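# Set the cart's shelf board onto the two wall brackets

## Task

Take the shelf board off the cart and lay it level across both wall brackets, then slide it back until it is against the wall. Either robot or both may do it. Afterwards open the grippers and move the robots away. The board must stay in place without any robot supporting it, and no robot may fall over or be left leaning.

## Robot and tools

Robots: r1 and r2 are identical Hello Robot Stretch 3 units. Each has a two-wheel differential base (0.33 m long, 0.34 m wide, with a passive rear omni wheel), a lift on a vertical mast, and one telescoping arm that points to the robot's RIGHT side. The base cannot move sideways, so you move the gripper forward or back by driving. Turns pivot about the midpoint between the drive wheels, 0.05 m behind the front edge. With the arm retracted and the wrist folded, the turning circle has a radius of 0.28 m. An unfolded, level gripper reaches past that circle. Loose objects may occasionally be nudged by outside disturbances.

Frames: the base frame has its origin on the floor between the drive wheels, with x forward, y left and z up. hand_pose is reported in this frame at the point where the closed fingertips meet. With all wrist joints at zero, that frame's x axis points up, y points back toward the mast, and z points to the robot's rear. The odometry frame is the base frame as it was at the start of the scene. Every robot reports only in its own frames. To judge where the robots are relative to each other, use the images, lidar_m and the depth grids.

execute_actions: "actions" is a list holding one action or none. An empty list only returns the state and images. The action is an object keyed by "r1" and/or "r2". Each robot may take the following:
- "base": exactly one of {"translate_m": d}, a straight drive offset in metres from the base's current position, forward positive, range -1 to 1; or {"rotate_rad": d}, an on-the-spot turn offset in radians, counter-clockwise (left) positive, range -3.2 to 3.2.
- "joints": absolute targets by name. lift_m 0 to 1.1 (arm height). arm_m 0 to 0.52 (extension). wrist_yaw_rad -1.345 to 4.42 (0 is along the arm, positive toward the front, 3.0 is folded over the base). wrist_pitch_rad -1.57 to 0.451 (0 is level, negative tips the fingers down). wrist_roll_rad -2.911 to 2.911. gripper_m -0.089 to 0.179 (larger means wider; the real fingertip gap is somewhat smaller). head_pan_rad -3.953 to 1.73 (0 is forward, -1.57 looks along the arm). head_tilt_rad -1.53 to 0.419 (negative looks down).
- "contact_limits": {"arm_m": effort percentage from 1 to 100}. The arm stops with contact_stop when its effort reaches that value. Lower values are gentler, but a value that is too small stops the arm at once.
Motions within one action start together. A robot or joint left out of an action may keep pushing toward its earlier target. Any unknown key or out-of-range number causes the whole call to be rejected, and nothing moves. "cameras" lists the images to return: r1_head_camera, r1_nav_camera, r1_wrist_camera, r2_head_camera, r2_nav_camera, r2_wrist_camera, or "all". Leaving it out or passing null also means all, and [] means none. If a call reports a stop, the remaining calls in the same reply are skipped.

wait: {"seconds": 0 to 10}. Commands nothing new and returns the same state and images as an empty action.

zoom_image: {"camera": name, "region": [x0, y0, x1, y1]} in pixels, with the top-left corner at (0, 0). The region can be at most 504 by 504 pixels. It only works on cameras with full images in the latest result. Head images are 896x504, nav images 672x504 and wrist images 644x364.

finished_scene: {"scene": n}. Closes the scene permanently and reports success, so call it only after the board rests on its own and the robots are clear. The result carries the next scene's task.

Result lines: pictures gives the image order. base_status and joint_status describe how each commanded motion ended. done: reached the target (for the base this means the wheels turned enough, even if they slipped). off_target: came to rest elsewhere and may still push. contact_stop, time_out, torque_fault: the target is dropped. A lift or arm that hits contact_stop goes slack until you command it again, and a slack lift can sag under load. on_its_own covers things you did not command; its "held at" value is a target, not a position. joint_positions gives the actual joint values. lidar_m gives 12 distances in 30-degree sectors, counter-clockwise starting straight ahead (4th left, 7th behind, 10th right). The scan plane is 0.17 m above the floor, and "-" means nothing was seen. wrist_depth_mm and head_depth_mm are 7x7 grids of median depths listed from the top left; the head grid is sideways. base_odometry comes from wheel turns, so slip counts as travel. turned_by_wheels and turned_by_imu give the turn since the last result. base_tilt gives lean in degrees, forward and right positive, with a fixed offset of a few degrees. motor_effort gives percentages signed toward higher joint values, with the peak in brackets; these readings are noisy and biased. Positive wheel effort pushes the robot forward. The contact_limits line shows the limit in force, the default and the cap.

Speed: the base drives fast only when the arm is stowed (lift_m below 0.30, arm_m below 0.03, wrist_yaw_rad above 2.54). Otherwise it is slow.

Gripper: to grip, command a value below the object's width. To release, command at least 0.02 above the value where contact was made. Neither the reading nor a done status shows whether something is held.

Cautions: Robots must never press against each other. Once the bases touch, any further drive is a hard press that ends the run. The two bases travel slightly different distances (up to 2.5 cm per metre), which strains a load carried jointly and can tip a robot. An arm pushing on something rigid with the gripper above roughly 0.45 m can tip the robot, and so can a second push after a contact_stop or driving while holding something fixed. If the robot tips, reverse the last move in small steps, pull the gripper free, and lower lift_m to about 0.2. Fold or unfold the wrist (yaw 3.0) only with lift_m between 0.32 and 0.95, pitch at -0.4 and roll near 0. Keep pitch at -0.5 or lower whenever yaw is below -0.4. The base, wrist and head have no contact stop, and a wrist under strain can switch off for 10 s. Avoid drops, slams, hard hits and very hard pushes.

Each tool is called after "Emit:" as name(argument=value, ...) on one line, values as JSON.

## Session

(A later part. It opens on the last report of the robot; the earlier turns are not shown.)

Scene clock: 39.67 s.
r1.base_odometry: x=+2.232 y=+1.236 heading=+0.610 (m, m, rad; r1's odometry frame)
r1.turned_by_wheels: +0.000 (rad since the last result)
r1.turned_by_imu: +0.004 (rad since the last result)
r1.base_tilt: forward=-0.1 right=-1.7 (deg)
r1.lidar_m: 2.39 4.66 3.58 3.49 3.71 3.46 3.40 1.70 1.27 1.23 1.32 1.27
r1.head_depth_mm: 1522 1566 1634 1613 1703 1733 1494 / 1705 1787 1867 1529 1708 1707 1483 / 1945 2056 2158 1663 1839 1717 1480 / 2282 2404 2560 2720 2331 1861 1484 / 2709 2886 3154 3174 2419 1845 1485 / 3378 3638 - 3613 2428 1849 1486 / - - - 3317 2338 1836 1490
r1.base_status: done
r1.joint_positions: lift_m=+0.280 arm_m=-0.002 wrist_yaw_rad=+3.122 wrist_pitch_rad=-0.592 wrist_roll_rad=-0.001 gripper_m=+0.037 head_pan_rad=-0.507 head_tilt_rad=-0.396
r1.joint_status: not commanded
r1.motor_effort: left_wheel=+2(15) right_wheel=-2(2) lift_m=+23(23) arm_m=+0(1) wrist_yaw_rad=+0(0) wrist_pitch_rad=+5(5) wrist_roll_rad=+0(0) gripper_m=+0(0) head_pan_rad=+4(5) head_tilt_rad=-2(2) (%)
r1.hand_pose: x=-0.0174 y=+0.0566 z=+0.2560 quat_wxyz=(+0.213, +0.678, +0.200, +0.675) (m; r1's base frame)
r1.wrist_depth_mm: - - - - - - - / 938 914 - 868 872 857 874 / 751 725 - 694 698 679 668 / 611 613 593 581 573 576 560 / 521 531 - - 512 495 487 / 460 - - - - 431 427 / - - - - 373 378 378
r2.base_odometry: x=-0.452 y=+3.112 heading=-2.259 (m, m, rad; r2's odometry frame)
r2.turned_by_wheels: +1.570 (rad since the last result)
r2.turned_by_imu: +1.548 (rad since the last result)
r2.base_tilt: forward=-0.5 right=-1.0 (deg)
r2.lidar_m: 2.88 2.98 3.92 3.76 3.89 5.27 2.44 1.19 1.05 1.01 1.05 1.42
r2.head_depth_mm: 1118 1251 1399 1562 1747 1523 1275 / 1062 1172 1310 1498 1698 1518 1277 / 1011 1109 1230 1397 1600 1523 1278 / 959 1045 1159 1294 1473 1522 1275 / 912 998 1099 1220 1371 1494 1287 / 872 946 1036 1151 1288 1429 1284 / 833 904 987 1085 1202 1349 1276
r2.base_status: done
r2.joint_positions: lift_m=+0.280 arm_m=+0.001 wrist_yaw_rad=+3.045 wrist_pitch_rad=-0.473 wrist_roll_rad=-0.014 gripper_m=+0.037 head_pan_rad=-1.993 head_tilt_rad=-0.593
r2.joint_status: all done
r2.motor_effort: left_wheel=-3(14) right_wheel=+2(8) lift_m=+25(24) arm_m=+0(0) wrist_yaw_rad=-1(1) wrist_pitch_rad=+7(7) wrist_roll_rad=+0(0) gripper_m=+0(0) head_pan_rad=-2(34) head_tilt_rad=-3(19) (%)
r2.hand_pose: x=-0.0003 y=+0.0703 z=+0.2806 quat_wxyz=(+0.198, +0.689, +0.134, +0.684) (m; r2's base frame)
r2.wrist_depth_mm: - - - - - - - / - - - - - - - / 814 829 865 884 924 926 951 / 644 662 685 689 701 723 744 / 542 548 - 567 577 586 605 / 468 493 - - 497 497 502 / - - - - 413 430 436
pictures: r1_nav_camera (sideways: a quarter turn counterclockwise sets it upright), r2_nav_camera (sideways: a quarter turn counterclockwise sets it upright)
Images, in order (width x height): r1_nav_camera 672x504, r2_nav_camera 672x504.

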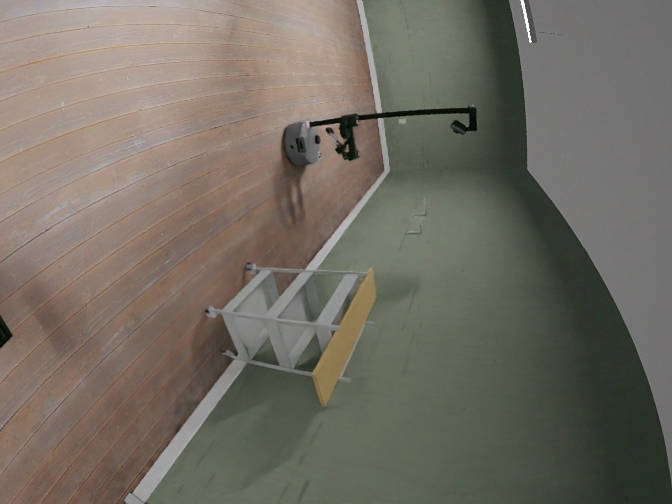

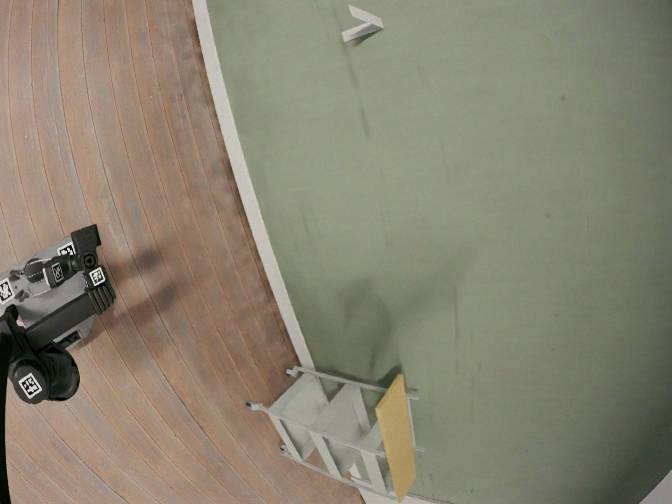

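Emit:
execute_actions(actions=[{"r1":{"base":{"rotate_rad":-0.45}},"r2":{"base":{"translate_m":-0.7}}}], cameras=[])

Emit:
execute_actions(actions=[{"r1":{"base":{"translate_m":0.55}},"r2":{"joints":{"lift_m":0.8,"wrist_pitch_rad":-0.4}}}], cameras=[])

Emit:
execute_actions(actions=[{"r1":{"base":{"rotate_rad":0.4}},"r2":{"joints":{"wrist_yaw_rad":0,"gripper_m":0.12}}}], cameras=[])

Emit:
execute_actions(actions=[{"r1":{"joints":{"lift_m":0.8,"wrist_pitch_rad":-0.4,"head_pan_rad":-1.0,"head_tilt_rad":-0.7}},"r2":{"joints":{"wrist_pitch_rad":0,"wrist_roll_rad":1.57,"lift_m":0.68,"head_pan_rad":-1.9,"head_tilt_rad":-0.8}}}], cameras=["r1_head_camera","r2_head_camera","r2_wrist_camera"])

Scene clock: 44.17 s.
r1.base_odometry: x=+2.232 y=+1.236 heading=+0.160 (m, m, rad; r1's odometry frame)
r1.turned_by_wheels: -0.450 (rad since the last result)
r1.turned_by_imu: -0.447 (rad since the last result)
r1.base_tilt: forward=-0.1 right=-1.7 (deg)
r1.lidar_m: 1.37 1.69 4.37 3.54 3.51 3.83 3.44 3.29 1.59 1.26 1.24 1.27
r1.head_depth_mm: 1115 1174 1235 1300 1373 1454 1491 / 1181 1237 1304 1396 1482 1574 1491 / 1259 1321 1397 1480 1588 1685 1483 / 1322 1413 1491 1587 1729 1783 1478 / 1428 1514 1621 1551 1778 1781 1477 / 1531 1641 1770 1522 1622 1671 1494 / 1657 1776 1927 1623 1770 1714 1489
r1.base_status: done
r1.joint_positions: lift_m=+0.280 arm_m=-0.002 wrist_yaw_rad=+3.122 wrist_pitch_rad=-0.592 wrist_roll_rad=-0.001 gripper_m=+0.037 head_pan_rad=-0.507 head_tilt_rad=-0.396
r1.joint_status: not commanded
r1.motor_effort: left_wheel=+3(12) right_wheel=-2(5) lift_m=+23(23) arm_m=+0(1) wrist_yaw_rad=+0(0) wrist_pitch_rad=+5(5) wrist_roll_rad=+0(0) gripper_m=+0(1) head_pan_rad=+5(4) head_tilt_rad=-3(2) (%)
r1.hand_pose: x=-0.0174 y=+0.0566 z=+0.2560 quat_wxyz=(+0.213, +0.678, +0.200, +0.675) (m; r1's base frame)
r1.wrist_depth_mm: - - - - - - - / 971 906 - 866 875 870 835 / 735 728 - 703 693 686 673 / 608 599 592 586 579 562 566 / 514 525 - - 512 493 487 / 458 - - - - 420 426 / - - - - 373 380 376
r2.base_odometry: x=-0.007 y=+3.653 heading=-2.259 (m, m, rad; r2's odometry frame)
r2.turned_by_wheels: +0.000 (rad since the last result)
r2.turned_by_imu: -0.004 (rad since the last result)
r2.base_tilt: forward=-0.5 right=-1.1 (deg)
r2.lidar_m: 3.57 3.70 3.92 3.73 3.87 5.20 1.75 0.85 0.68 1.02 1.06 1.42
r2.head_depth_mm: 1136 1271 1423 1093 1246 1405 1275 / 1073 1192 1339 1083 1217 1322 1272 / 1020 1124 1256 1036 1021 1193 1251 / 973 1064 1180 1041 1186 1338 1245 / 927 1011 1111 1088 1366 1485 1279 / 886 959 1055 1127 1288 1437 1275 / 845 916 1002 1100 1218 1369 1281
r2.base_status: done
r2.joint_positions: lift_m=+0.280 arm_m=+0.001 wrist_yaw_rad=+3.045 wrist_pitch_rad=-0.473 wrist_roll_rad=-0.014 gripper_m=+0.037 head_pan_rad=-1.993 head_tilt_rad=-0.593
r2.joint_status: not commanded
r2.motor_effort: left_wheel=-2(16) right_wheel=+2(4) lift_m=+24(24) arm_m=-1(1) wrist_yaw_rad=-1(0) wrist_pitch_rad=+7(7) wrist_roll_rad=+0(0) gripper_m=+0(0) head_pan_rad=-1(1) head_tilt_rad=-2(3) (%)
r2.hand_pose: x=-0.0003 y=+0.0703 z=+0.2806 quat_wxyz=(+0.198, +0.689, +0.134, +0.684) (m; r2's base frame)
r2.wrist_depth_mm: - - - - - - - / - - - - - - - / 827 821 868 876 902 925 965 / 656 666 686 695 699 707 729 / 539 549 - 567 587 603 597 / 467 496 - - 499 498 505 / - - - - 414 436 433
pictures: none
No camera images: the call's "cameras" was empty. Leave "cameras" out to get every camera's image.

Scene clock: 49.73 s.
r1.base_odometry: x=+2.775 y=+1.324 heading=+0.160 (m, m, rad; r1's odometry frame)
r1.turned_by_wheels: +0.000 (rad since the last result)
r1.turned_by_imu: +0.003 (rad since the last result)
r1.base_tilt: forward=-0.1 right=-1.7 (deg)
r1.lidar_m: 1.03 1.19 4.66 3.73 3.70 4.03 3.94 2.75 1.30 1.07 1.06 0.77
r1.head_depth_mm: 924 972 1025 1083 1132 1219 1300 / 980 1033 1087 1153 1182 1291 1394 / 1039 1100 1165 1240 1043 1257 1378 / 1102 1176 1249 1336 1034 1161 1198 / 1182 1261 1342 1423 1090 1198 1228 / 1265 1354 1463 1549 1138 1277 1373 / 1368 1480 1602 1685 1186 1708 1408
r1.base_status: done
r1.joint_positions: lift_m=+0.280 arm_m=-0.002 wrist_yaw_rad=+3.122 wrist_pitch_rad=-0.592 wrist_roll_rad=-0.001 gripper_m=+0.037 head_pan_rad=-0.507 head_tilt_rad=-0.396
r1.joint_status: not commanded
r1.motor_effort: left_wheel=+2(14) right_wheel=-2(5) lift_m=+23(23) arm_m=+0(0) wrist_yaw_rad=+0(0) wrist_pitch_rad=+5(5) wrist_roll_rad=+0(0) gripper_m=+0(0) head_pan_rad=+4(5) head_tilt_rad=-2(2) (%)
r1.hand_pose: x=-0.0174 y=+0.0566 z=+0.2560 quat_wxyz=(+0.213, +0.678, +0.200, +0.675) (m; r1's base frame)
r1.wrist_depth_mm: - - - - - - - / 931 917 - 879 859 858 830 / 739 728 - 707 690 678 676 / 605 608 600 580 589 567 566 / 519 531 - - 509 487 479 / 462 - - - - 428 424 / - - - - 377 380 378
r2.base_odometry: x=-0.007 y=+3.653 heading=-2.259 (m, m, rad; r2's odometry frame)
r2.turned_by_wheels: +0.000 (rad since the last result)
r2.turned_by_imu: +0.001 (rad since the last result)
r2.base_tilt: forward=-0.4 right=-1.1 (deg)
r2.lidar_m: 3.56 3.71 3.89 3.73 3.87 5.25 1.23 0.85 0.68 1.02 1.05 1.43
r2.head_depth_mm: 1136 1277 1424 1091 1249 1399 1269 / 1075 1192 1331 1086 1213 1330 1341 / 1019 1123 1246 1043 1023 1192 1228 / 969 1067 1180 1045 1186 1334 1313 / 926 1009 1109 1091 1362 1490 1313 / 884 964 1054 1131 1283 1431 1285 / 846 918 998 1098 1223 1365 1285
r2.base_status: not commanded
r2.joint_positions: lift_m=+0.800 arm_m=+0.001 wrist_yaw_rad=+3.045 wrist_pitch_rad=-0.419 wrist_roll_rad=-0.014 gripper_m=+0.037 head_pan_rad=-1.993 head_tilt_rad=-0.593
r2.joint_status: all done
r2.motor_effort: left_wheel=-2(2) right_wheel=+1(1) lift_m=+31(30) arm_m=-1(1) wrist_yaw_rad=+1(1) wrist_pitch_rad=+9(11) wrist_roll_rad=+0(0) gripper_m=+1(1) head_pan_rad=-2(2) head_tilt_rad=-2(3) (%)
r2.hand_pose: x=+0.0004 y=+0.0775 z=+0.8123 quat_wxyz=(+0.180, +0.693, +0.115, +0.689) (m; r2's base frame)
r2.wrist_depth_mm: - - - - - - - / - - - - - - - / - - - - - - - / - - - - - - - / - - - - - - - / - - - - - - - / 953 973 962 - 975 - -
pictures: none
No camera images: the call's "cameras" was empty. Leave "cameras" out to get every camera's image.

Scene clock: 52.27 s.
r1.base_odometry: x=+2.775 y=+1.324 heading=+0.560 (m, m, rad; r1's odometry frame)
r1.turned_by_wheels: +0.400 (rad since the last result)
r1.turned_by_imu: +0.399 (rad since the last result)
r1.base_tilt: forward=-0.2 right=-1.7 (deg)
r1.lidar_m: 1.18 5.07 3.82 3.70 3.88 4.04 3.91 1.46 1.09 1.05 0.77 0.89
r1.head_depth_mm: 1207 1250 1315 1363 1045 976 1038 / 1337 1392 1471 1512 1102 1203 1236 / 1524 1599 1675 1671 1205 1322 1382 / 1754 1854 1952 2103 2179 1794 1445 / 2025 2182 2361 2545 2413 1828 1476 / 2449 2660 2952 3051 2396 1824 1493 / 3117 3444 3955 3326 2399 1834 1408
r1.base_status: done
r1.joint_positions: lift_m=+0.280 arm_m=-0.002 wrist_yaw_rad=+3.122 wrist_pitch_rad=-0.592 wrist_roll_rad=-0.001 gripper_m=+0.037 head_pan_rad=-0.507 head_tilt_rad=-0.396
r1.joint_status: not commanded
r1.motor_effort: left_wheel=-2(12) right_wheel=+1(6) lift_m=+23(23) arm_m=+0(0) wrist_yaw_rad=+0(1) wrist_pitch_rad=+5(5) wrist_roll_rad=+0(0) gripper_m=+0(0) head_pan_rad=+4(5) head_tilt_rad=-2(2) (%)
r1.hand_pose: x=-0.0174 y=+0.0566 z=+0.2560 quat_wxyz=(+0.213, +0.678, +0.200, +0.675) (m; r1's base frame)
r1.wrist_depth_mm: - - - - - - - / 936 920 - 894 882 863 846 / 740 728 - 702 690 678 669 / 611 601 590 587 575 569 564 / 518 532 - - 503 490 486 / 456 - - - - 433 427 / - - - - 375 381 377
r2.base_odometry: x=-0.007 y=+3.653 heading=-2.259 (m, m, rad; r2's odometry frame)
r2.turned_by_wheels: +0.000 (rad since the last result)
r2.turned_by_imu: +0.001 (rad since the last result)
r2.base_tilt: forward=-0.5 right=-1.0 (deg)
r2.lidar_m: 3.57 3.71 3.90 3.72 3.88 5.22 1.23 0.85 0.68 1.02 1.06 1.43
r2.head_depth_mm: 1142 1273 1422 1089 1243 1407 1280 / 1076 1191 1328 1082 1216 1326 1337 / 1023 1122 1255 1037 1022 1190 1228 / 968 1061 1175 1038 1185 1339 1309 / 925 1007 1112 1087 1371 1488 1317 / 883 961 1052 1128 1293 1434 - / 847 915 998 1101 1219 1368 1313
r2.base_status: not commanded
r2.joint_positions: lift_m=+0.800 arm_m=+0.001 wrist_yaw_rad=+0.003 wrist_pitch_rad=-0.419 wrist_roll_rad=-0.014 gripper_m=+0.120 head_pan_rad=-1.993 head_tilt_rad=-0.593
r2.joint_status: all done
r2.motor_effort: left_wheel=-2(2) right_wheel=+2(2) lift_m=+32(31) arm_m=-1(1) wrist_yaw_rad=-2(4) wrist_pitch_rad=+9(9) wrist_roll_rad=+0(0) gripper_m=+1(92) head_pan_rad=-3(2) head_tilt_rad=-1(3) (%)
r2.hand_pose: x=-0.0209 y=-0.3700 z=+0.8123 quat_wxyz=(+0.697, +0.149, -0.686, -0.145) (m; r2's base frame)
r2.wrist_depth_mm: 700 700 705 697 706 705 703 / 764 754 753 761 741 748 754 / 827 836 832 820 539 485 495 / 903 904 892 887 902 891 427 / - 980 - - - 819 762 / - - - - - 660 701 / 956 939 974 - 986 - 564
pictures: none
No camera images: the call's "cameras" was empty. Leave "cameras" out to get every camera's image.

Scene clock: 57.83 s.
r1.base_odometry: x=+2.775 y=+1.324 heading=+0.560 (m, m, rad; r1's odometry frame)
r1.turned_by_wheels: +0.000 (rad since the last result)
r1.turned_by_imu: +0.001 (rad since the last result)
r1.base_tilt: forward=-0.2 right=-1.6 (deg)
r1.lidar_m: 1.18 5.06 3.82 3.71 3.86 4.05 3.91 1.46 1.09 1.06 0.77 0.89
r1.head_depth_mm: 905 987 1089 1219 1365 1429 1237 / 948 1042 1145 1275 1468 1431 1275 / 1001 1090 1185 975 1574 1430 1229 / 1053 1167 1215 1307 1473 1426 1226 / 1113 1234 1136 973 1225 1353 1230 / 1173 1323 1132 1118 1391 1386 1223 / 1252 1419 1174 1327 1495 1405 1221
r1.base_status: not commanded
r1.joint_positions: lift_m=+0.800 arm_m=-0.002 wrist_yaw_rad=+3.122 wrist_pitch_rad=-0.420 wrist_roll_rad=-0.001 gripper_m=+0.037 head_pan_rad=-0.993 head_tilt_rad=-0.691
r1.joint_status: all done
r1.motor_effort: left_wheel=-2(2) right_wheel=+1(1) lift_m=+34(37) arm_m=-1(0) wrist_yaw_rad=+0(0) wrist_pitch_rad=+8(8) wrist_roll_rad=+0(0) gripper_m=+0(1) head_pan_rad=-4(38) head_tilt_rad=-5(32) (%)
r1.hand_pose: x=-0.0169 y=+0.0815 z=+0.8121 quat_wxyz=(+0.154, +0.692, +0.141, +0.691) (m; r1's base frame)
r1.wrist_depth_mm: - - - - - - - / - - - - - - - / - - - - - - - / - - - - - - - / - - - - - - - / - - - - - - - / - - - - 990 985 959
r2.base_odometry: x=-0.007 y=+3.653 heading=-2.259 (m, m, rad; r2's odometry frame)
r2.turned_by_wheels: +0.000 (rad since the last result)
r2.turned_by_imu: +0.001 (rad since the last result)
r2.base_tilt: forward=-0.5 right=-1.1 (deg)
r2.lidar_m: 3.58 3.70 3.89 3.72 3.86 5.23 1.23 0.85 0.68 1.02 1.06 1.42
r2.head_depth_mm: 1089 1248 1040 1229 1447 1344 1173 / 1039 1196 1035 1204 1344 1336 1217 / 998 1136 997 973 1183 1324 - / 959 1083 993 1310 1503 1373 - / 920 1039 994 1392 1536 1372 - / 886 996 1134 1319 1503 1329 1149 / 854 953 1080 1249 1463 1345 1172
r2.base_status: not commanded
r2.joint_positions: lift_m=+0.680 arm_m=+0.001 wrist_yaw_rad=+0.002 wrist_pitch_rad=-0.023 wrist_roll_rad=+1.570 gripper_m=+0.120 head_pan_rad=-1.907 head_tilt_rad=-0.790
r2.joint_status: all done
r2.motor_effort: left_wheel=-2(2) right_wheel=+2(1) lift_m=+24(25) arm_m=-1(1) wrist_yaw_rad=-3(3) wrist_pitch_rad=+11(13) wrist_roll_rad=+0(3) gripper_m=+1(1) head_pan_rad=+3(11) head_tilt_rad=-4(14) (%)
r2.hand_pose: x=-0.0207 y=-0.4014 z=+0.7887 quat_wxyz=(+0.001, +0.001, -1.000, -0.012) (m; r2's base frame)
r2.wrist_depth_mm: 707 724 734 738 749 746 761 / 729 737 741 753 758 757 768 / 736 761 750 760 779 791 788 / 744 756 779 769 784 811 809 / 769 782 791 806 796 805 811 / 797 - 805 818 809 828 832 / 806 820 827 824 828 850 856
pictures: r1_head_camera (sideways: a quarter turn clockwise sets it upright), r2_head_camera (sideways: a quarter turn clockwise sets it upright), r2_wrist_camera
Images, in order (width x height): r1_head_camera 896x504, r2_head_camera 896x504, r2_wrist_camera 644x364.

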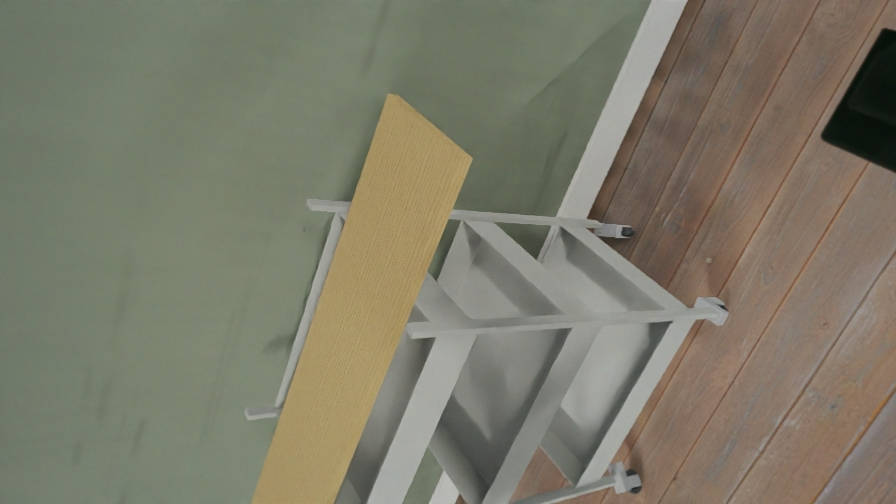

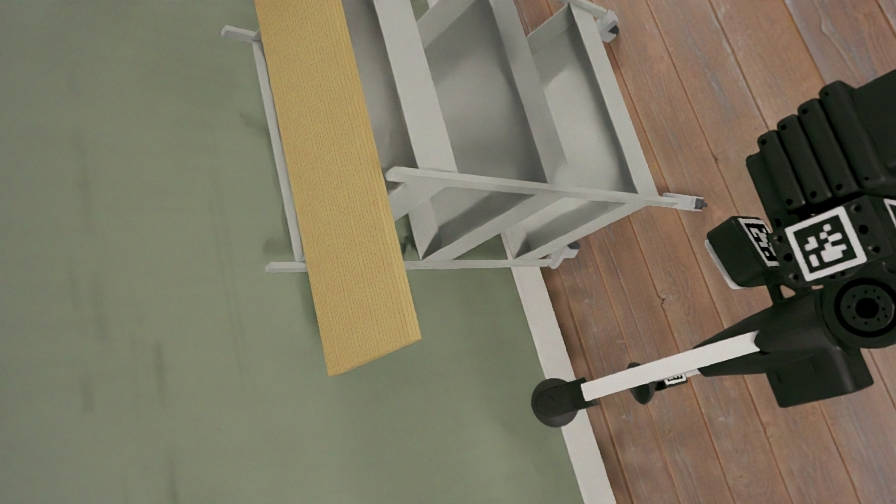

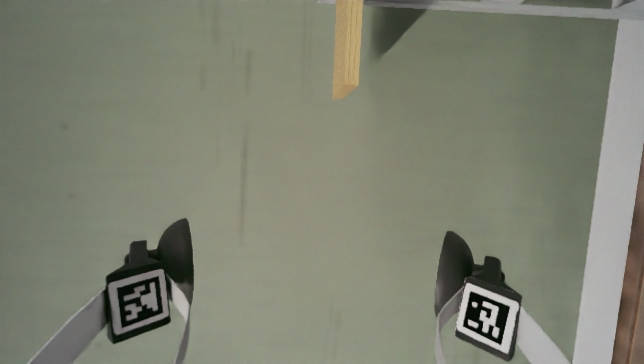

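Emit:
execute_actions(actions=[{"r1":{"base":{"translate_m":0.25},"joints":{"wrist_yaw_rad":0,"gripper_m":0.12}},"r2":{"base":{"translate_m":-0.24},"joints":{"lift_m":0.65}}}], cameras=[])

Emit:
execute_actions(actions=[{"r1":{"joints":{"wrist_pitch_rad":0,"wrist_roll_rad":1.57,"lift_m":0.65,"arm_m":0.1}},"r2":{"joints":{"arm_m":0.12}}}], cameras=["r1_wrist_camera","r2_wrist_camera"])

Scene clock: 62.23 s.
r1.base_odometry: x=+2.987 y=+1.456 heading=+0.560 (m, m, rad; r1's odometry frame)
r1.turned_by_wheels: +0.000 (rad since the last result)
r1.turned_by_imu: +0.002 (rad since the last result)
r1.base_tilt: forward=-0.1 right=-1.7 (deg)
r1.lidar_m: 0.70 4.78 3.82 3.69 3.85 4.32 3.97 1.46 1.09 0.85 0.65 0.90
r1.head_depth_mm: 908 986 1085 884 1371 1423 1271 / 953 1046 1126 910 1353 1411 1228 / 1002 1104 1177 942 1111 1278 1230 / 1051 1173 1200 950 1164 1339 1230 / 1113 1238 1128 1048 1233 1351 1228 / 1177 1337 1132 1089 1370 1394 1225 / 1259 1425 1594 1896 1681 1411 1217
r1.base_status: done
r1.joint_positions: lift_m=+0.800 arm_m=-0.002 wrist_yaw_rad=+0.002 wrist_pitch_rad=-0.420 wrist_roll_rad=-0.001 gripper_m=+0.120 head_pan_rad=-0.993 head_tilt_rad=-0.691
r1.joint_status: all done
r1.motor_effort: left_wheel=-2(5) right_wheel=+1(5) lift_m=+34(34) arm_m=-1(0) wrist_yaw_rad=-2(2) wrist_pitch_rad=+8(8) wrist_roll_rad=+0(0) gripper_m=+0(100) head_pan_rad=-3(5) head_tilt_rad=-5(5) (%)
r1.hand_pose: x=-0.0211 y=-0.3668 z=+0.8121 quat_wxyz=(+0.692, +0.148, -0.691, -0.147) (m; r1's base frame)
r1.wrist_depth_mm: 742 741 741 754 742 740 744 / 797 776 782 781 795 807 824 / 518 499 535 872 887 875 870 / 453 459 941 963 986 994 946 / 846 814 894 - - - - / 687 715 - - - - - / 940 864 916 999 - 972 983
r2.base_odometry: x=+0.145 y=+3.838 heading=-2.259 (m, m, rad; r2's odometry frame)
r2.turned_by_wheels: +0.000 (rad since the last result)
r2.turned_by_imu: +0.000 (rad since the last result)
r2.base_tilt: forward=-0.4 right=-1.1 (deg)
r2.lidar_m: 3.68 3.95 3.89 3.73 3.83 5.14 0.73 1.49 0.62 0.60 1.06 1.43
r2.head_depth_mm: 1101 1269 1033 1736 1581 1353 1169 / 1051 1202 1010 1110 1328 1351 1203 / 1004 1147 998 1007 1247 1313 - / 963 1094 995 945 1139 1317 - / 926 1041 999 868 1117 1284 - / 891 1001 1068 1225 1470 1347 1160 / 857 955 1050 866 1467 1337 1172
r2.base_status: done
r2.joint_positions: lift_m=+0.650 arm_m=+0.001 wrist_yaw_rad=+0.002 wrist_pitch_rad=-0.022 wrist_roll_rad=+1.570 gripper_m=+0.120 head_pan_rad=-1.907 head_tilt_rad=-0.790
r2.joint_status: all done
r2.motor_effort: left_wheel=-2(10) right_wheel=+1(2) lift_m=+25(22) arm_m=-1(1) wrist_yaw_rad=-2(2) wrist_pitch_rad=+11(11) wrist_roll_rad=+0(0) gripper_m=+0(1) head_pan_rad=+3(4) head_tilt_rad=-3(4) (%)
r2.hand_pose: x=-0.0207 y=-0.4014 z=+0.7588 quat_wxyz=(+0.001, +0.001, -1.000, -0.011) (m; r2's base frame)
r2.wrist_depth_mm: 718 721 740 407 735 626 425 / 724 741 741 412 752 624 357 / 747 747 751 767 772 680 468 / 759 770 781 778 793 797 801 / 777 769 803 793 800 809 822 / 769 - 798 809 811 836 822 / 804 805 815 832 837 840 829
pictures: none
No camera images: the call's "cameras" was empty. Leave "cameras" out to get every camera's image.

Scene clock: 64.43 s.
r1.base_odometry: x=+2.987 y=+1.456 heading=+0.560 (m, m, rad; r1's odometry frame)
r1.turned_by_wheels: +0.000 (rad since the last result)
r1.turned_by_imu: +0.001 (rad since the last result)
r1.base_tilt: forward=-0.2 right=-1.7 (deg)
r1.lidar_m: 0.70 4.76 3.84 3.70 3.87 4.32 4.00 1.46 1.10 0.85 0.65 0.90
r1.head_depth_mm: 907 990 1083 882 1365 1436 - / 954 1042 1135 906 1353 1437 1233 / 996 1096 1182 941 1111 1276 1232 / 1056 1172 1209 947 1165 1333 1224 / 1118 1244 1138 1042 1235 1353 1225 / 1182 1325 1136 1084 1376 1397 1224 / 1254 1429 1592 1900 1679 1407 1215
r1.base_status: not commanded
r1.joint_positions: lift_m=+0.650 arm_m=+0.100 wrist_yaw_rad=+0.001 wrist_pitch_rad=-0.023 wrist_roll_rad=+1.568 gripper_m=+0.120 head_pan_rad=-0.993 head_tilt_rad=-0.691
r1.joint_status: all done
r1.motor_effort: left_wheel=-2(2) right_wheel=+1(1) lift_m=+22(32) arm_m=+2(1) wrist_yaw_rad=-2(2) wrist_pitch_rad=+9(10) wrist_roll_rad=+1(1) gripper_m=+1(1) head_pan_rad=-4(5) head_tilt_rad=-5(5) (%)
r1.hand_pose: x=-0.0210 y=-0.5003 z=+0.7587 quat_wxyz=(+0.002, +0.001, -1.000, -0.012) (m; r1's base frame)
r1.wrist_depth_mm: 660 655 666 681 687 687 687 / 668 683 683 694 698 709 706 / 684 701 692 713 716 726 738 / 707 715 720 725 738 745 746 / 721 731 741 750 747 763 763 / 751 745 766 787 772 - 677 / 778 810 793 771 806 681 695
r2.base_odometry: x=+0.145 y=+3.838 heading=-2.259 (m, m, rad; r2's odometry frame)
r2.turned_by_wheels: +0.000 (rad since the last result)
r2.turned_by_imu: +0.001 (rad since the last result)
r2.base_tilt: forward=-0.5 right=-1.1 (deg)
r2.lidar_m: 3.69 3.95 3.91 3.71 3.86 5.15 0.73 1.49 0.62 0.60 1.06 1.43
r2.head_depth_mm: 1098 1271 1031 1745 1567 1347 1172 / 1046 1202 1005 1147 1326 1344 1187 / 1007 1143 994 1009 1243 1348 - / 961 1092 995 947 1144 - 1147 / 920 1042 996 866 1111 - 1157 / 888 1000 1061 867 1496 1291 1173 / 859 958 1049 865 1463 1342 1169
r2.base_status: not commanded
r2.joint_positions: lift_m=+0.650 arm_m=+0.120 wrist_yaw_rad=+0.002 wrist_pitch_rad=-0.022 wrist_roll_rad=+1.570 gripper_m=+0.120 head_pan_rad=-1.907 head_tilt_rad=-0.790
r2.joint_status: all done
r2.motor_effort: left_wheel=-2(2) right_wheel=+1(1) lift_m=+24(24) arm_m=+3(3) wrist_yaw_rad=-1(2) wrist_pitch_rad=+11(10) wrist_roll_rad=+0(0) gripper_m=+0(1) head_pan_rad=+3(4) head_tilt_rad=-5(3) (%)
r2.hand_pose: x=-0.0209 y=-0.5203 z=+0.7589 quat_wxyz=(+0.001, +0.001, -1.000, -0.011) (m; r2's base frame)
r2.wrist_depth_mm: 616 625 628 533 224 544 426 / 619 620 627 542 228 554 426 / 632 643 654 308 551 665 461 / 647 649 652 664 684 685 694 / 655 673 672 678 691 694 703 / 674 - 682 688 701 718 713 / 671 698 697 707 716 719 721
pictures: r1_wrist_camera, r2_wrist_camera
Images, in order (width x height): r1_wrist_camera 644x364, r2_wrist_camera 644x364.

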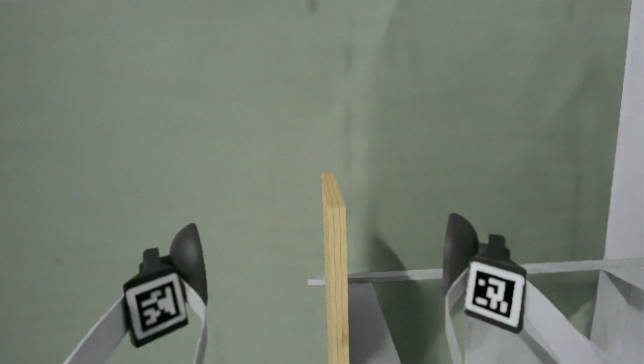

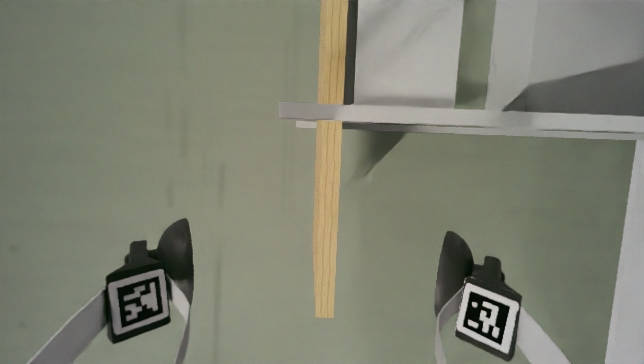

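Emit:
execute_actions(actions=[{"r1":{"base":{"rotate_rad":-0.5},"joints":{"arm_m":0.0}},"r2":{"joints":{"arm_m":0.29,"lift_m":0.635}}}], cameras=[])

Emit:
execute_actions(actions=[{"r1":{"base":{"translate_m":0.25}}}], cameras=[])

Emit:
execute_actions(actions=[{"r1":{"base":{"rotate_rad":0.5}}}], cameras=[])

Emit:
execute_actions(actions=[{"r1":{"base":{"translate_m":-0.175},"joints":{"arm_m":0.1}}}], cameras=["r1_wrist_camera","r2_wrist_camera"])

Scene clock: 67.33 s.
r1.base_odometry: x=+2.987 y=+1.456 heading=+0.060 (m, m, rad; r1's odometry frame)
r1.turned_by_wheels: -0.500 (rad since the last result)
r1.turned_by_imu: -0.499 (rad since the last result)
r1.base_tilt: forward=-0.2 right=-1.7 (deg)
r1.lidar_m: 0.91 0.70 4.81 3.82 3.76 3.88 4.28 3.68 1.43 1.09 0.77 0.65
r1.head_depth_mm: 894 992 1114 1267 1478 1423 1236 / 898 991 1117 1273 1491 1425 1233 / 897 994 1120 1284 1499 1424 1230 / 899 1003 1127 968 1500 1416 1228 / 901 1009 1133 903 1480 1424 1228 / 905 1008 1113 914 1156 1240 1221 / 910 1010 1114 915 1103 1216 1219
r1.base_status: done
r1.joint_positions: lift_m=+0.650 arm_m=+0.000 wrist_yaw_rad=+0.000 wrist_pitch_rad=-0.023 wrist_roll_rad=+1.568 gripper_m=+0.120 head_pan_rad=-0.993 head_tilt_rad=-0.691
r1.joint_status: all done
r1.motor_effort: left_wheel=+3(9) right_wheel=-3(5) lift_m=+22(22) arm_m=-2(1) wrist_yaw_rad=+0(1) wrist_pitch_rad=+9(9) wrist_roll_rad=+0(0) gripper_m=+0(0) head_pan_rad=-3(3) head_tilt_rad=-5(5) (%)
r1.hand_pose: x=-0.0213 y=-0.4009 z=+0.7587 quat_wxyz=(+0.002, +0.000, -1.000, -0.012) (m; r1's base frame)
r1.wrist_depth_mm: - - - - - - 891 / - - - - - - 887 / 991 - 994 - 993 - 881 / 928 931 930 949 918 973 892 / 878 885 881 890 899 934 872 / 849 848 849 843 867 - 839 / 809 803 809 813 830 806 800
r2.base_odometry: x=+0.145 y=+3.838 heading=-2.259 (m, m, rad; r2's odometry frame)
r2.turned_by_wheels: +0.000 (rad since the last result)
r2.turned_by_imu: +0.001 (rad since the last result)
r2.base_tilt: forward=-0.4 right=-1.0 (deg)
r2.lidar_m: 3.70 3.95 3.92 3.73 3.86 5.17 0.73 1.50 0.62 0.60 1.06 1.43
r2.head_depth_mm: 1098 1264 1032 1741 1577 1345 1174 / 1045 1197 1005 1144 1326 1344 1196 / 1007 1143 995 1006 1236 1350 - / 963 1094 996 947 1142 1285 1162 / 925 1046 996 863 - 1289 1170 / 891 1001 1067 867 1483 1346 1172 / 858 956 1050 1256 1460 1340 1173
r2.base_status: not commanded
r2.joint_positions: lift_m=+0.635 arm_m=+0.290 wrist_yaw_rad=+0.002 wrist_pitch_rad=-0.022 wrist_roll_rad=+1.570 gripper_m=+0.120 head_pan_rad=-1.907 head_tilt_rad=-0.790
r2.joint_status: all done
r2.motor_effort: left_wheel=-2(2) right_wheel=+1(1) lift_m=+25(23) arm_m=+3(3) wrist_yaw_rad=-1(0) wrist_pitch_rad=+11(11) wrist_roll_rad=+0(0) gripper_m=+1(1) head_pan_rad=+3(4) head_tilt_rad=-3(3) (%)
r2.hand_pose: x=-0.0209 y=-0.6903 z=+0.7439 quat_wxyz=(+0.001, +0.001, -1.000, -0.011) (m; r2's base frame)
r2.wrist_depth_mm: 452 50 51 52 52 53 54 / 459 471 65 61 58 55 55 / 474 472 486 377 495 501 399 / 480 489 493 493 502 512 514 / 488 491 501 503 509 522 523 / 495 - 512 514 526 529 541 / 506 523 520 518 531 539 547
pictures: none
No camera images: the call's "cameras" was empty. Leave "cameras" out to get every camera's image.

Scene clock: 71.13 s.
r1.base_odometry: x=+3.237 y=+1.471 heading=+0.060 (m, m, rad; r1's odometry frame)
r1.turned_by_wheels: +0.000 (rad since the last result)
r1.turned_by_imu: +0.002 (rad since the last result)
r1.base_tilt: forward=-0.2 right=-1.7 (deg)
r1.lidar_m: 1.39 0.53 0.51 3.94 3.88 4.02 4.50 3.26 1.29 0.97 0.49 0.53
r1.head_depth_mm: 789 872 984 1098 1307 1432 1232 / 790 881 984 884 1305 1421 1235 / 795 881 993 874 1326 1414 1226 / 800 886 999 873 770 1034 1164 / 799 888 996 871 767 976 1145 / 802 892 1004 869 765 976 1147 / 803 895 1013 865 763 997 1155
r1.base_status: done
r1.joint_positions: lift_m=+0.650 arm_m=+0.000 wrist_yaw_rad=+0.000 wrist_pitch_rad=-0.023 wrist_roll_rad=+1.568 gripper_m=+0.120 head_pan_rad=-0.993 head_tilt_rad=-0.691
r1.joint_status: not commanded
r1.motor_effort: left_wheel=+3(10) right_wheel=-2(4) lift_m=+22(23) arm_m=-3(2) wrist_yaw_rad=+0(0) wrist_pitch_rad=+9(9) wrist_roll_rad=+1(1) gripper_m=+0(0) head_pan_rad=-4(4) head_tilt_rad=-5(5) (%)
r1.hand_pose: x=-0.0213 y=-0.4009 z=+0.7587 quat_wxyz=(+0.002, +0.000, -1.000, -0.012) (m; r1's base frame)
r1.wrist_depth_mm: 963 976 962 950 977 967 888 / 905 893 906 899 929 915 886 / 844 843 864 864 872 878 864 / 810 813 807 804 827 829 815 / 768 768 776 758 780 781 771 / 722 734 741 728 735 - 740 / 706 693 701 691 708 697 705
r2.base_odometry: x=+0.145 y=+3.838 heading=-2.259 (m, m, rad; r2's odometry frame)
r2.turned_by_wheels: +0.000 (rad since the last result)
r2.turned_by_imu: +0.001 (rad since the last result)
r2.base_tilt: forward=-0.4 right=-1.1 (deg)
r2.lidar_m: 3.67 3.95 3.87 3.72 3.86 5.16 0.52 1.49 0.62 0.60 1.06 1.43
r2.head_depth_mm: 1102 1260 1035 1746 1573 1348 1170 / 1045 1199 1006 1146 1320 1346 1195 / 1003 1143 994 1006 1252 1345 - / 964 1090 992 945 1141 1288 1160 / 926 1043 999 866 - 1287 1166 / 895 997 1066 868 1476 1340 1169 / 859 958 1049 1265 1461 1345 1173
r2.base_status: not commanded
r2.joint_positions: lift_m=+0.635 arm_m=+0.290 wrist_yaw_rad=+0.002 wrist_pitch_rad=-0.022 wrist_roll_rad=+1.570 gripper_m=+0.120 head_pan_rad=-1.907 head_tilt_rad=-0.790
r2.joint_status: not commanded
r2.motor_effort: left_wheel=-1(2) right_wheel=+1(1) lift_m=+25(24) arm_m=+3(3) wrist_yaw_rad=-2(2) wrist_pitch_rad=+11(11) wrist_roll_rad=+0(0) gripper_m=+0(1) head_pan_rad=+4(4) head_tilt_rad=-5(4) (%)
r2.hand_pose: x=-0.0209 y=-0.6903 z=+0.7439 quat_wxyz=(+0.001, +0.001, -1.000, -0.011) (m; r2's base frame)
r2.wrist_depth_mm: 451 50 51 51 52 53 54 / 466 473 65 62 58 55 54 / 471 475 480 375 499 501 394 / 481 483 490 494 502 512 514 / 488 491 498 504 515 521 525 / 500 - 509 512 522 526 538 / 507 513 519 519 538 547 545
pictures: none
No camera images: the call's "cameras" was empty. Leave "cameras" out to get every camera's image.

Scene clock: 72.87 s.
r1.base_odometry: x=+3.237 y=+1.471 heading=+0.560 (m, m, rad; r1's odometry frame)
r1.turned_by_wheels: +0.500 (rad since the last result)
r1.turned_by_imu: +0.500 (rad since the last result)
r1.base_tilt: forward=-0.2 right=-1.6 (deg)
r1.lidar_m: 0.53 0.51 3.95 3.80 4.00 4.54 3.56 1.32 0.97 0.49 0.53 1.36
r1.head_depth_mm: 805 880 965 920 757 748 1100 / 843 930 1028 883 777 966 1066 / 890 976 1091 879 822 1006 1152 / 934 1036 1145 908 897 1056 1185 / 987 1102 1208 899 1031 1192 1223 / 1048 1176 1318 932 1629 1406 1218 / 1112 1253 1450 1574 1555 1399 1222
r1.base_status: done
r1.joint_positions: lift_m=+0.650 arm_m=+0.000 wrist_yaw_rad=+0.000 wrist_pitch_rad=-0.023 wrist_roll_rad=+1.568 gripper_m=+0.120 head_pan_rad=-0.993 head_tilt_rad=-0.691
r1.joint_status: not commanded
r1.motor_effort: left_wheel=-2(7) right_wheel=+1(4) lift_m=+23(23) arm_m=-3(3) wrist_yaw_rad=-1(0) wrist_pitch_rad=+9(9) wrist_roll_rad=+0(1) gripper_m=+0(0) head_pan_rad=-3(4) head_tilt_rad=-5(5) (%)
r1.hand_pose: x=-0.0213 y=-0.4009 z=+0.7587 quat_wxyz=(+0.002, +0.000, -1.000, -0.012) (m; r1's base frame)
r1.wrist_depth_mm: 643 646 669 665 666 674 675 / 659 664 661 669 679 682 692 / 682 676 688 693 699 696 701 / 690 702 711 701 715 590 492 / 700 712 716 342 270 404 393 / 731 733 765 744 275 - 435 / 761 754 771 751 285 657 415
r2.base_odometry: x=+0.145 y=+3.838 heading=-2.259 (m, m, rad; r2's odometry frame)
r2.turned_by_wheels: +0.000 (rad since the last result)
r2.turned_by_imu: +0.000 (rad since the last result)
r2.base_tilt: forward=-0.4 right=-1.1 (deg)
r2.lidar_m: 3.70 3.96 3.91 3.73 3.86 5.15 0.52 1.49 0.62 0.60 1.06 1.43
r2.head_depth_mm: 1094 1266 1033 1750 1580 1343 1148 / 1049 1205 1009 1141 1325 1340 1191 / 1005 1142 991 1003 1243 1350 - / 963 1097 994 946 1142 1283 1155 / 927 1044 996 865 - 1280 1172 / 892 997 1064 864 1477 1336 1172 / 859 959 1045 1258 1466 1351 1164
r2.base_status: not commanded
r2.joint_positions: lift_m=+0.635 arm_m=+0.290 wrist_yaw_rad=+0.002 wrist_pitch_rad=-0.022 wrist_roll_rad=+1.570 gripper_m=+0.120 head_pan_rad=-1.907 head_tilt_rad=-0.790
r2.joint_status: not commanded
r2.motor_effort: left_wheel=-1(1) right_wheel=+1(1) lift_m=+24(24) arm_m=+3(3) wrist_yaw_rad=-2(0) wrist_pitch_rad=+11(11) wrist_roll_rad=+0(0) gripper_m=+1(1) head_pan_rad=+3(3) head_tilt_rad=-5(4) (%)
r2.hand_pose: x=-0.0209 y=-0.6903 z=+0.7439 quat_wxyz=(+0.001, +0.001, -1.000, -0.011) (m; r2's base frame)
r2.wrist_depth_mm: 453 50 51 51 52 53 54 / 467 469 65 61 58 55 55 / 470 476 482 374 487 498 400 / 484 486 494 494 499 503 517 / 492 495 495 499 511 523 528 / 502 - 512 510 520 533 541 / 507 514 517 528 534 541 542
pictures: none
No camera images: the call's "cameras" was empty. Leave "cameras" out to get every camera's image.

Scene clock: 75.80 s.
r1.base_odometry: x=+3.088 y=+1.379 heading=+0.560 (m, m, rad; r1's odometry frame)
r1.turned_by_wheels: +0.000 (rad since the last result)
r1.turned_by_imu: +0.000 (rad since the last result)
r1.base_tilt: forward=-0.1 right=-1.7 (deg)
r1.lidar_m: 0.70 0.68 3.96 3.81 3.99 4.38 3.54 1.30 0.97 0.68 0.52 0.73
r1.head_depth_mm: 801 875 968 946 756 1361 - / 841 921 1024 881 1035 1361 1232 / 887 972 1083 878 780 1004 1169 / 932 1033 1140 904 893 1055 1178 / 982 1098 1194 917 1105 1222 1225 / 1044 1174 1247 941 1127 1312 1219 / 1114 1265 1360 986 1621 1412 1220
r1.base_status: done
r1.joint_positions: lift_m=+0.650 arm_m=+0.100 wrist_yaw_rad=+0.000 wrist_pitch_rad=-0.023 wrist_roll_rad=+1.568 gripper_m=+0.120 head_pan_rad=-0.993 head_tilt_rad=-0.691
r1.joint_status: all done
r1.motor_effort: left_wheel=-2(8) right_wheel=+1(3) lift_m=+23(22) arm_m=+2(1) wrist_yaw_rad=-1(0) wrist_pitch_rad=+9(9) wrist_roll_rad=+1(1) gripper_m=+0(0) head_pan_rad=-4(4) head_tilt_rad=-5(5) (%)
r1.hand_pose: x=-0.0213 y=-0.5003 z=+0.7588 quat_wxyz=(+0.002, +0.000, -1.000, -0.012) (m; r1's base frame)
r1.wrist_depth_mm: 551 557 558 559 563 569 579 / 556 574 570 581 578 595 594 / 576 577 578 594 589 600 616 / 587 599 604 602 618 626 620 / 599 610 610 618 624 644 646 / 618 619 640 640 639 - 652 / 640 646 667 659 663 654 398
r2.base_odometry: x=+0.145 y=+3.838 heading=-2.259 (m, m, rad; r2's odometry frame)
r2.turned_by_wheels: +0.000 (rad since the last result)
r2.turned_by_imu: +0.001 (rad since the last result)
r2.base_tilt: forward=-0.5 right=-1.0 (deg)
r2.lidar_m: 3.68 3.95 3.88 3.73 3.85 5.13 0.69 1.49 0.62 0.60 1.06 1.43
r2.head_depth_mm: 1095 1271 1035 1752 1579 1352 1172 / 1047 1202 1008 1146 1320 1346 1191 / 1005 1145 995 1005 1242 1344 - / 960 1089 998 945 1141 1289 1166 / 926 1041 993 867 - 1285 1167 / 891 995 1068 868 1490 1342 1166 / 856 959 1051 1261 1463 1344 1175
r2.base_status: not commanded
r2.joint_positions: lift_m=+0.635 arm_m=+0.290 wrist_yaw_rad=+0.002 wrist_pitch_rad=-0.022 wrist_roll_rad=+1.570 gripper_m=+0.120 head_pan_rad=-1.907 head_tilt_rad=-0.790
r2.joint_status: not commanded
r2.motor_effort: left_wheel=-2(2) right_wheel=+1(1) lift_m=+25(25) arm_m=+3(3) wrist_yaw_rad=-2(1) wrist_pitch_rad=+11(10) wrist_roll_rad=+0(0) gripper_m=+1(1) head_pan_rad=+3(3) head_tilt_rad=-4(4) (%)
r2.hand_pose: x=-0.0209 y=-0.6903 z=+0.7439 quat_wxyz=(+0.001, +0.001, -1.000, -0.011) (m; r2's base frame)
r2.wrist_depth_mm: 455 50 51 51 52 53 54 / 464 471 65 61 58 55 54 / 473 477 483 377 494 495 397 / 480 488 490 492 505 506 524 / 485 492 503 504 508 520 526 / 494 - 506 510 520 529 544 / 505 512 516 513 529 537 542
pictures: r1_wrist_camera, r2_wrist_camera
Images, in order (width x height): r1_wrist_camera 644x364, r2_wrist_camera 644x364.

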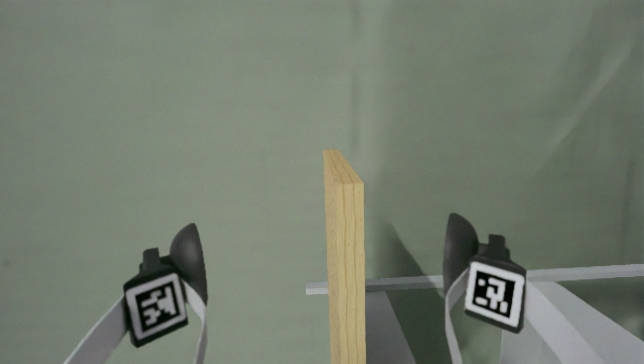

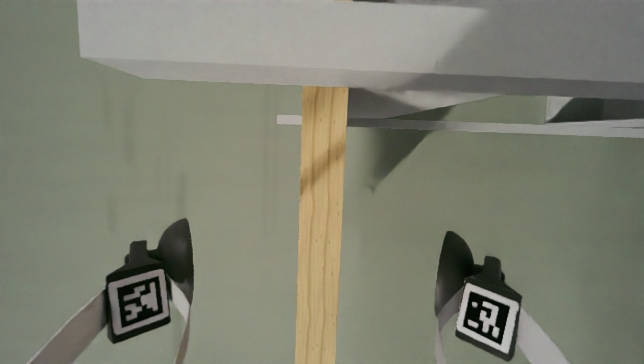

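Emit:
execute_actions(actions=[{"r1":{"base":{"translate_m":0.025},"joints":{"arm_m":0.25,"lift_m":0.64}},"r2":{"base":{"translate_m":0.03}}}], cameras=["r1_wrist_camera","r2_wrist_camera"])

Scene clock: 81.73 s.
r1.base_odometry: x=+3.110 y=+1.392 heading=+0.560 (m, m, rad; r1's odometry frame)
r1.turned_by_wheels: +0.000 (rad since the last result)
r1.turned_by_imu: +0.001 (rad since the last result)
r1.base_tilt: forward=-0.2 right=-1.7 (deg)
r1.lidar_m: 0.71 0.68 3.96 3.83 3.99 4.38 3.54 1.28 0.97 0.59 0.51 0.73
r1.head_depth_mm: 805 873 964 914 759 1366 1240 / 839 924 1015 877 776 1311 1234 / 884 976 1083 876 794 984 1161 / 930 1033 1133 904 892 1054 1181 / 986 1099 1190 931 1104 1213 1221 / 1046 1165 1231 929 1118 1324 1223 / 1107 1261 1372 1623 1627 1409 1214
r1.base_status: done
r1.joint_positions: lift_m=+0.640 arm_m=+0.250 wrist_yaw_rad=+0.000 wrist_pitch_rad=-0.022 wrist_roll_rad=+1.569 gripper_m=+0.120 head_pan_rad=-0.993 head_tilt_rad=-0.691
r1.joint_status: all done
r1.motor_effort: left_wheel=-2(4) right_wheel=+1(7) lift_m=+23(27) arm_m=+2(2) wrist_yaw_rad=-1(0) wrist_pitch_rad=+9(9) wrist_roll_rad=+1(1) gripper_m=+0(0) head_pan_rad=-3(4) head_tilt_rad=-5(5) (%)
r1.hand_pose: x=-0.0213 y=-0.6503 z=+0.7489 quat_wxyz=(+0.002, +0.000, -1.000, -0.012) (m; r1's base frame)
r1.wrist_depth_mm: 413 409 417 421 424 433 429 / 421 426 428 435 433 446 445 / 428 434 439 440 450 451 454 / 443 444 450 145 74 466 474 / 451 454 462 191 64 477 482 / 464 465 477 279 66 - 488 / 481 489 489 355 68 501 362
r2.base_odometry: x=+0.126 y=+3.815 heading=-2.259 (m, m, rad; r2's odometry frame)
r2.turned_by_wheels: +0.000 (rad since the last result)
r2.turned_by_imu: +0.001 (rad since the last result)
r2.base_tilt: forward=-0.4 right=-1.1 (deg)
r2.lidar_m: 3.69 3.90 3.91 3.73 3.86 5.19 0.70 1.49 0.62 0.60 1.06 1.43
r2.head_depth_mm: 1097 1267 1036 1745 1571 1348 1165 / 1050 1203 1035 1183 1317 1350 1185 / 1003 1146 996 1009 1249 1346 - / 965 1090 999 946 1144 1295 1162 / 923 1043 999 865 - 1293 1172 / 890 1002 1034 867 1485 1343 1172 / 857 957 1046 1261 1474 1341 1165
r2.base_status: done
r2.joint_positions: lift_m=+0.635 arm_m=+0.290 wrist_yaw_rad=+0.002 wrist_pitch_rad=-0.022 wrist_roll_rad=+1.570 gripper_m=+0.120 head_pan_rad=-1.907 head_tilt_rad=-0.790
r2.joint_status: not commanded
r2.motor_effort: left_wheel=-2(5) right_wheel=+1(5) lift_m=+24(25) arm_m=+3(3) wrist_yaw_rad=-1(1) wrist_pitch_rad=+10(10) wrist_roll_rad=+0(0) gripper_m=+1(0) head_pan_rad=+3(3) head_tilt_rad=-4(4) (%)
r2.hand_pose: x=-0.0209 y=-0.6903 z=+0.7439 quat_wxyz=(+0.001, +0.001, -1.000, -0.011) (m; r2's base frame)
r2.wrist_depth_mm: 458 463 465 130 152 481 382 / 463 471 473 134 378 489 385 / 470 475 478 484 494 500 506 / 483 487 493 494 505 510 519 / 488 490 504 503 513 520 524 / 498 - 513 507 525 528 537 / 505 512 519 518 535 542 543
pictures: r1_wrist_camera, r2_wrist_camera
Images, in order (width x height): r1_wrist_camera 644x364, r2_wrist_camera 644x364.

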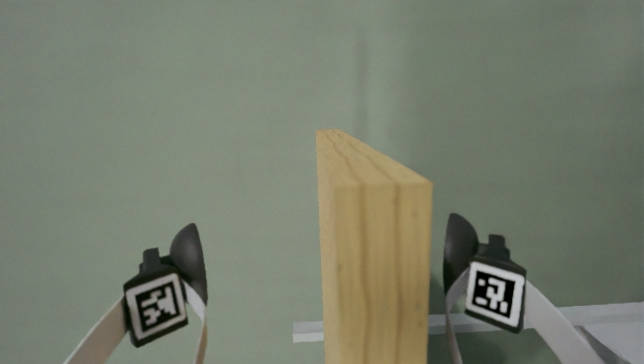

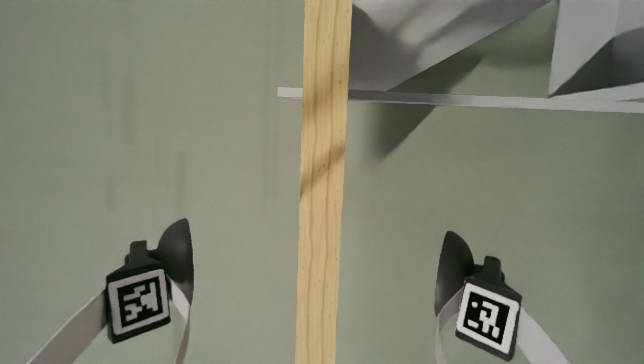

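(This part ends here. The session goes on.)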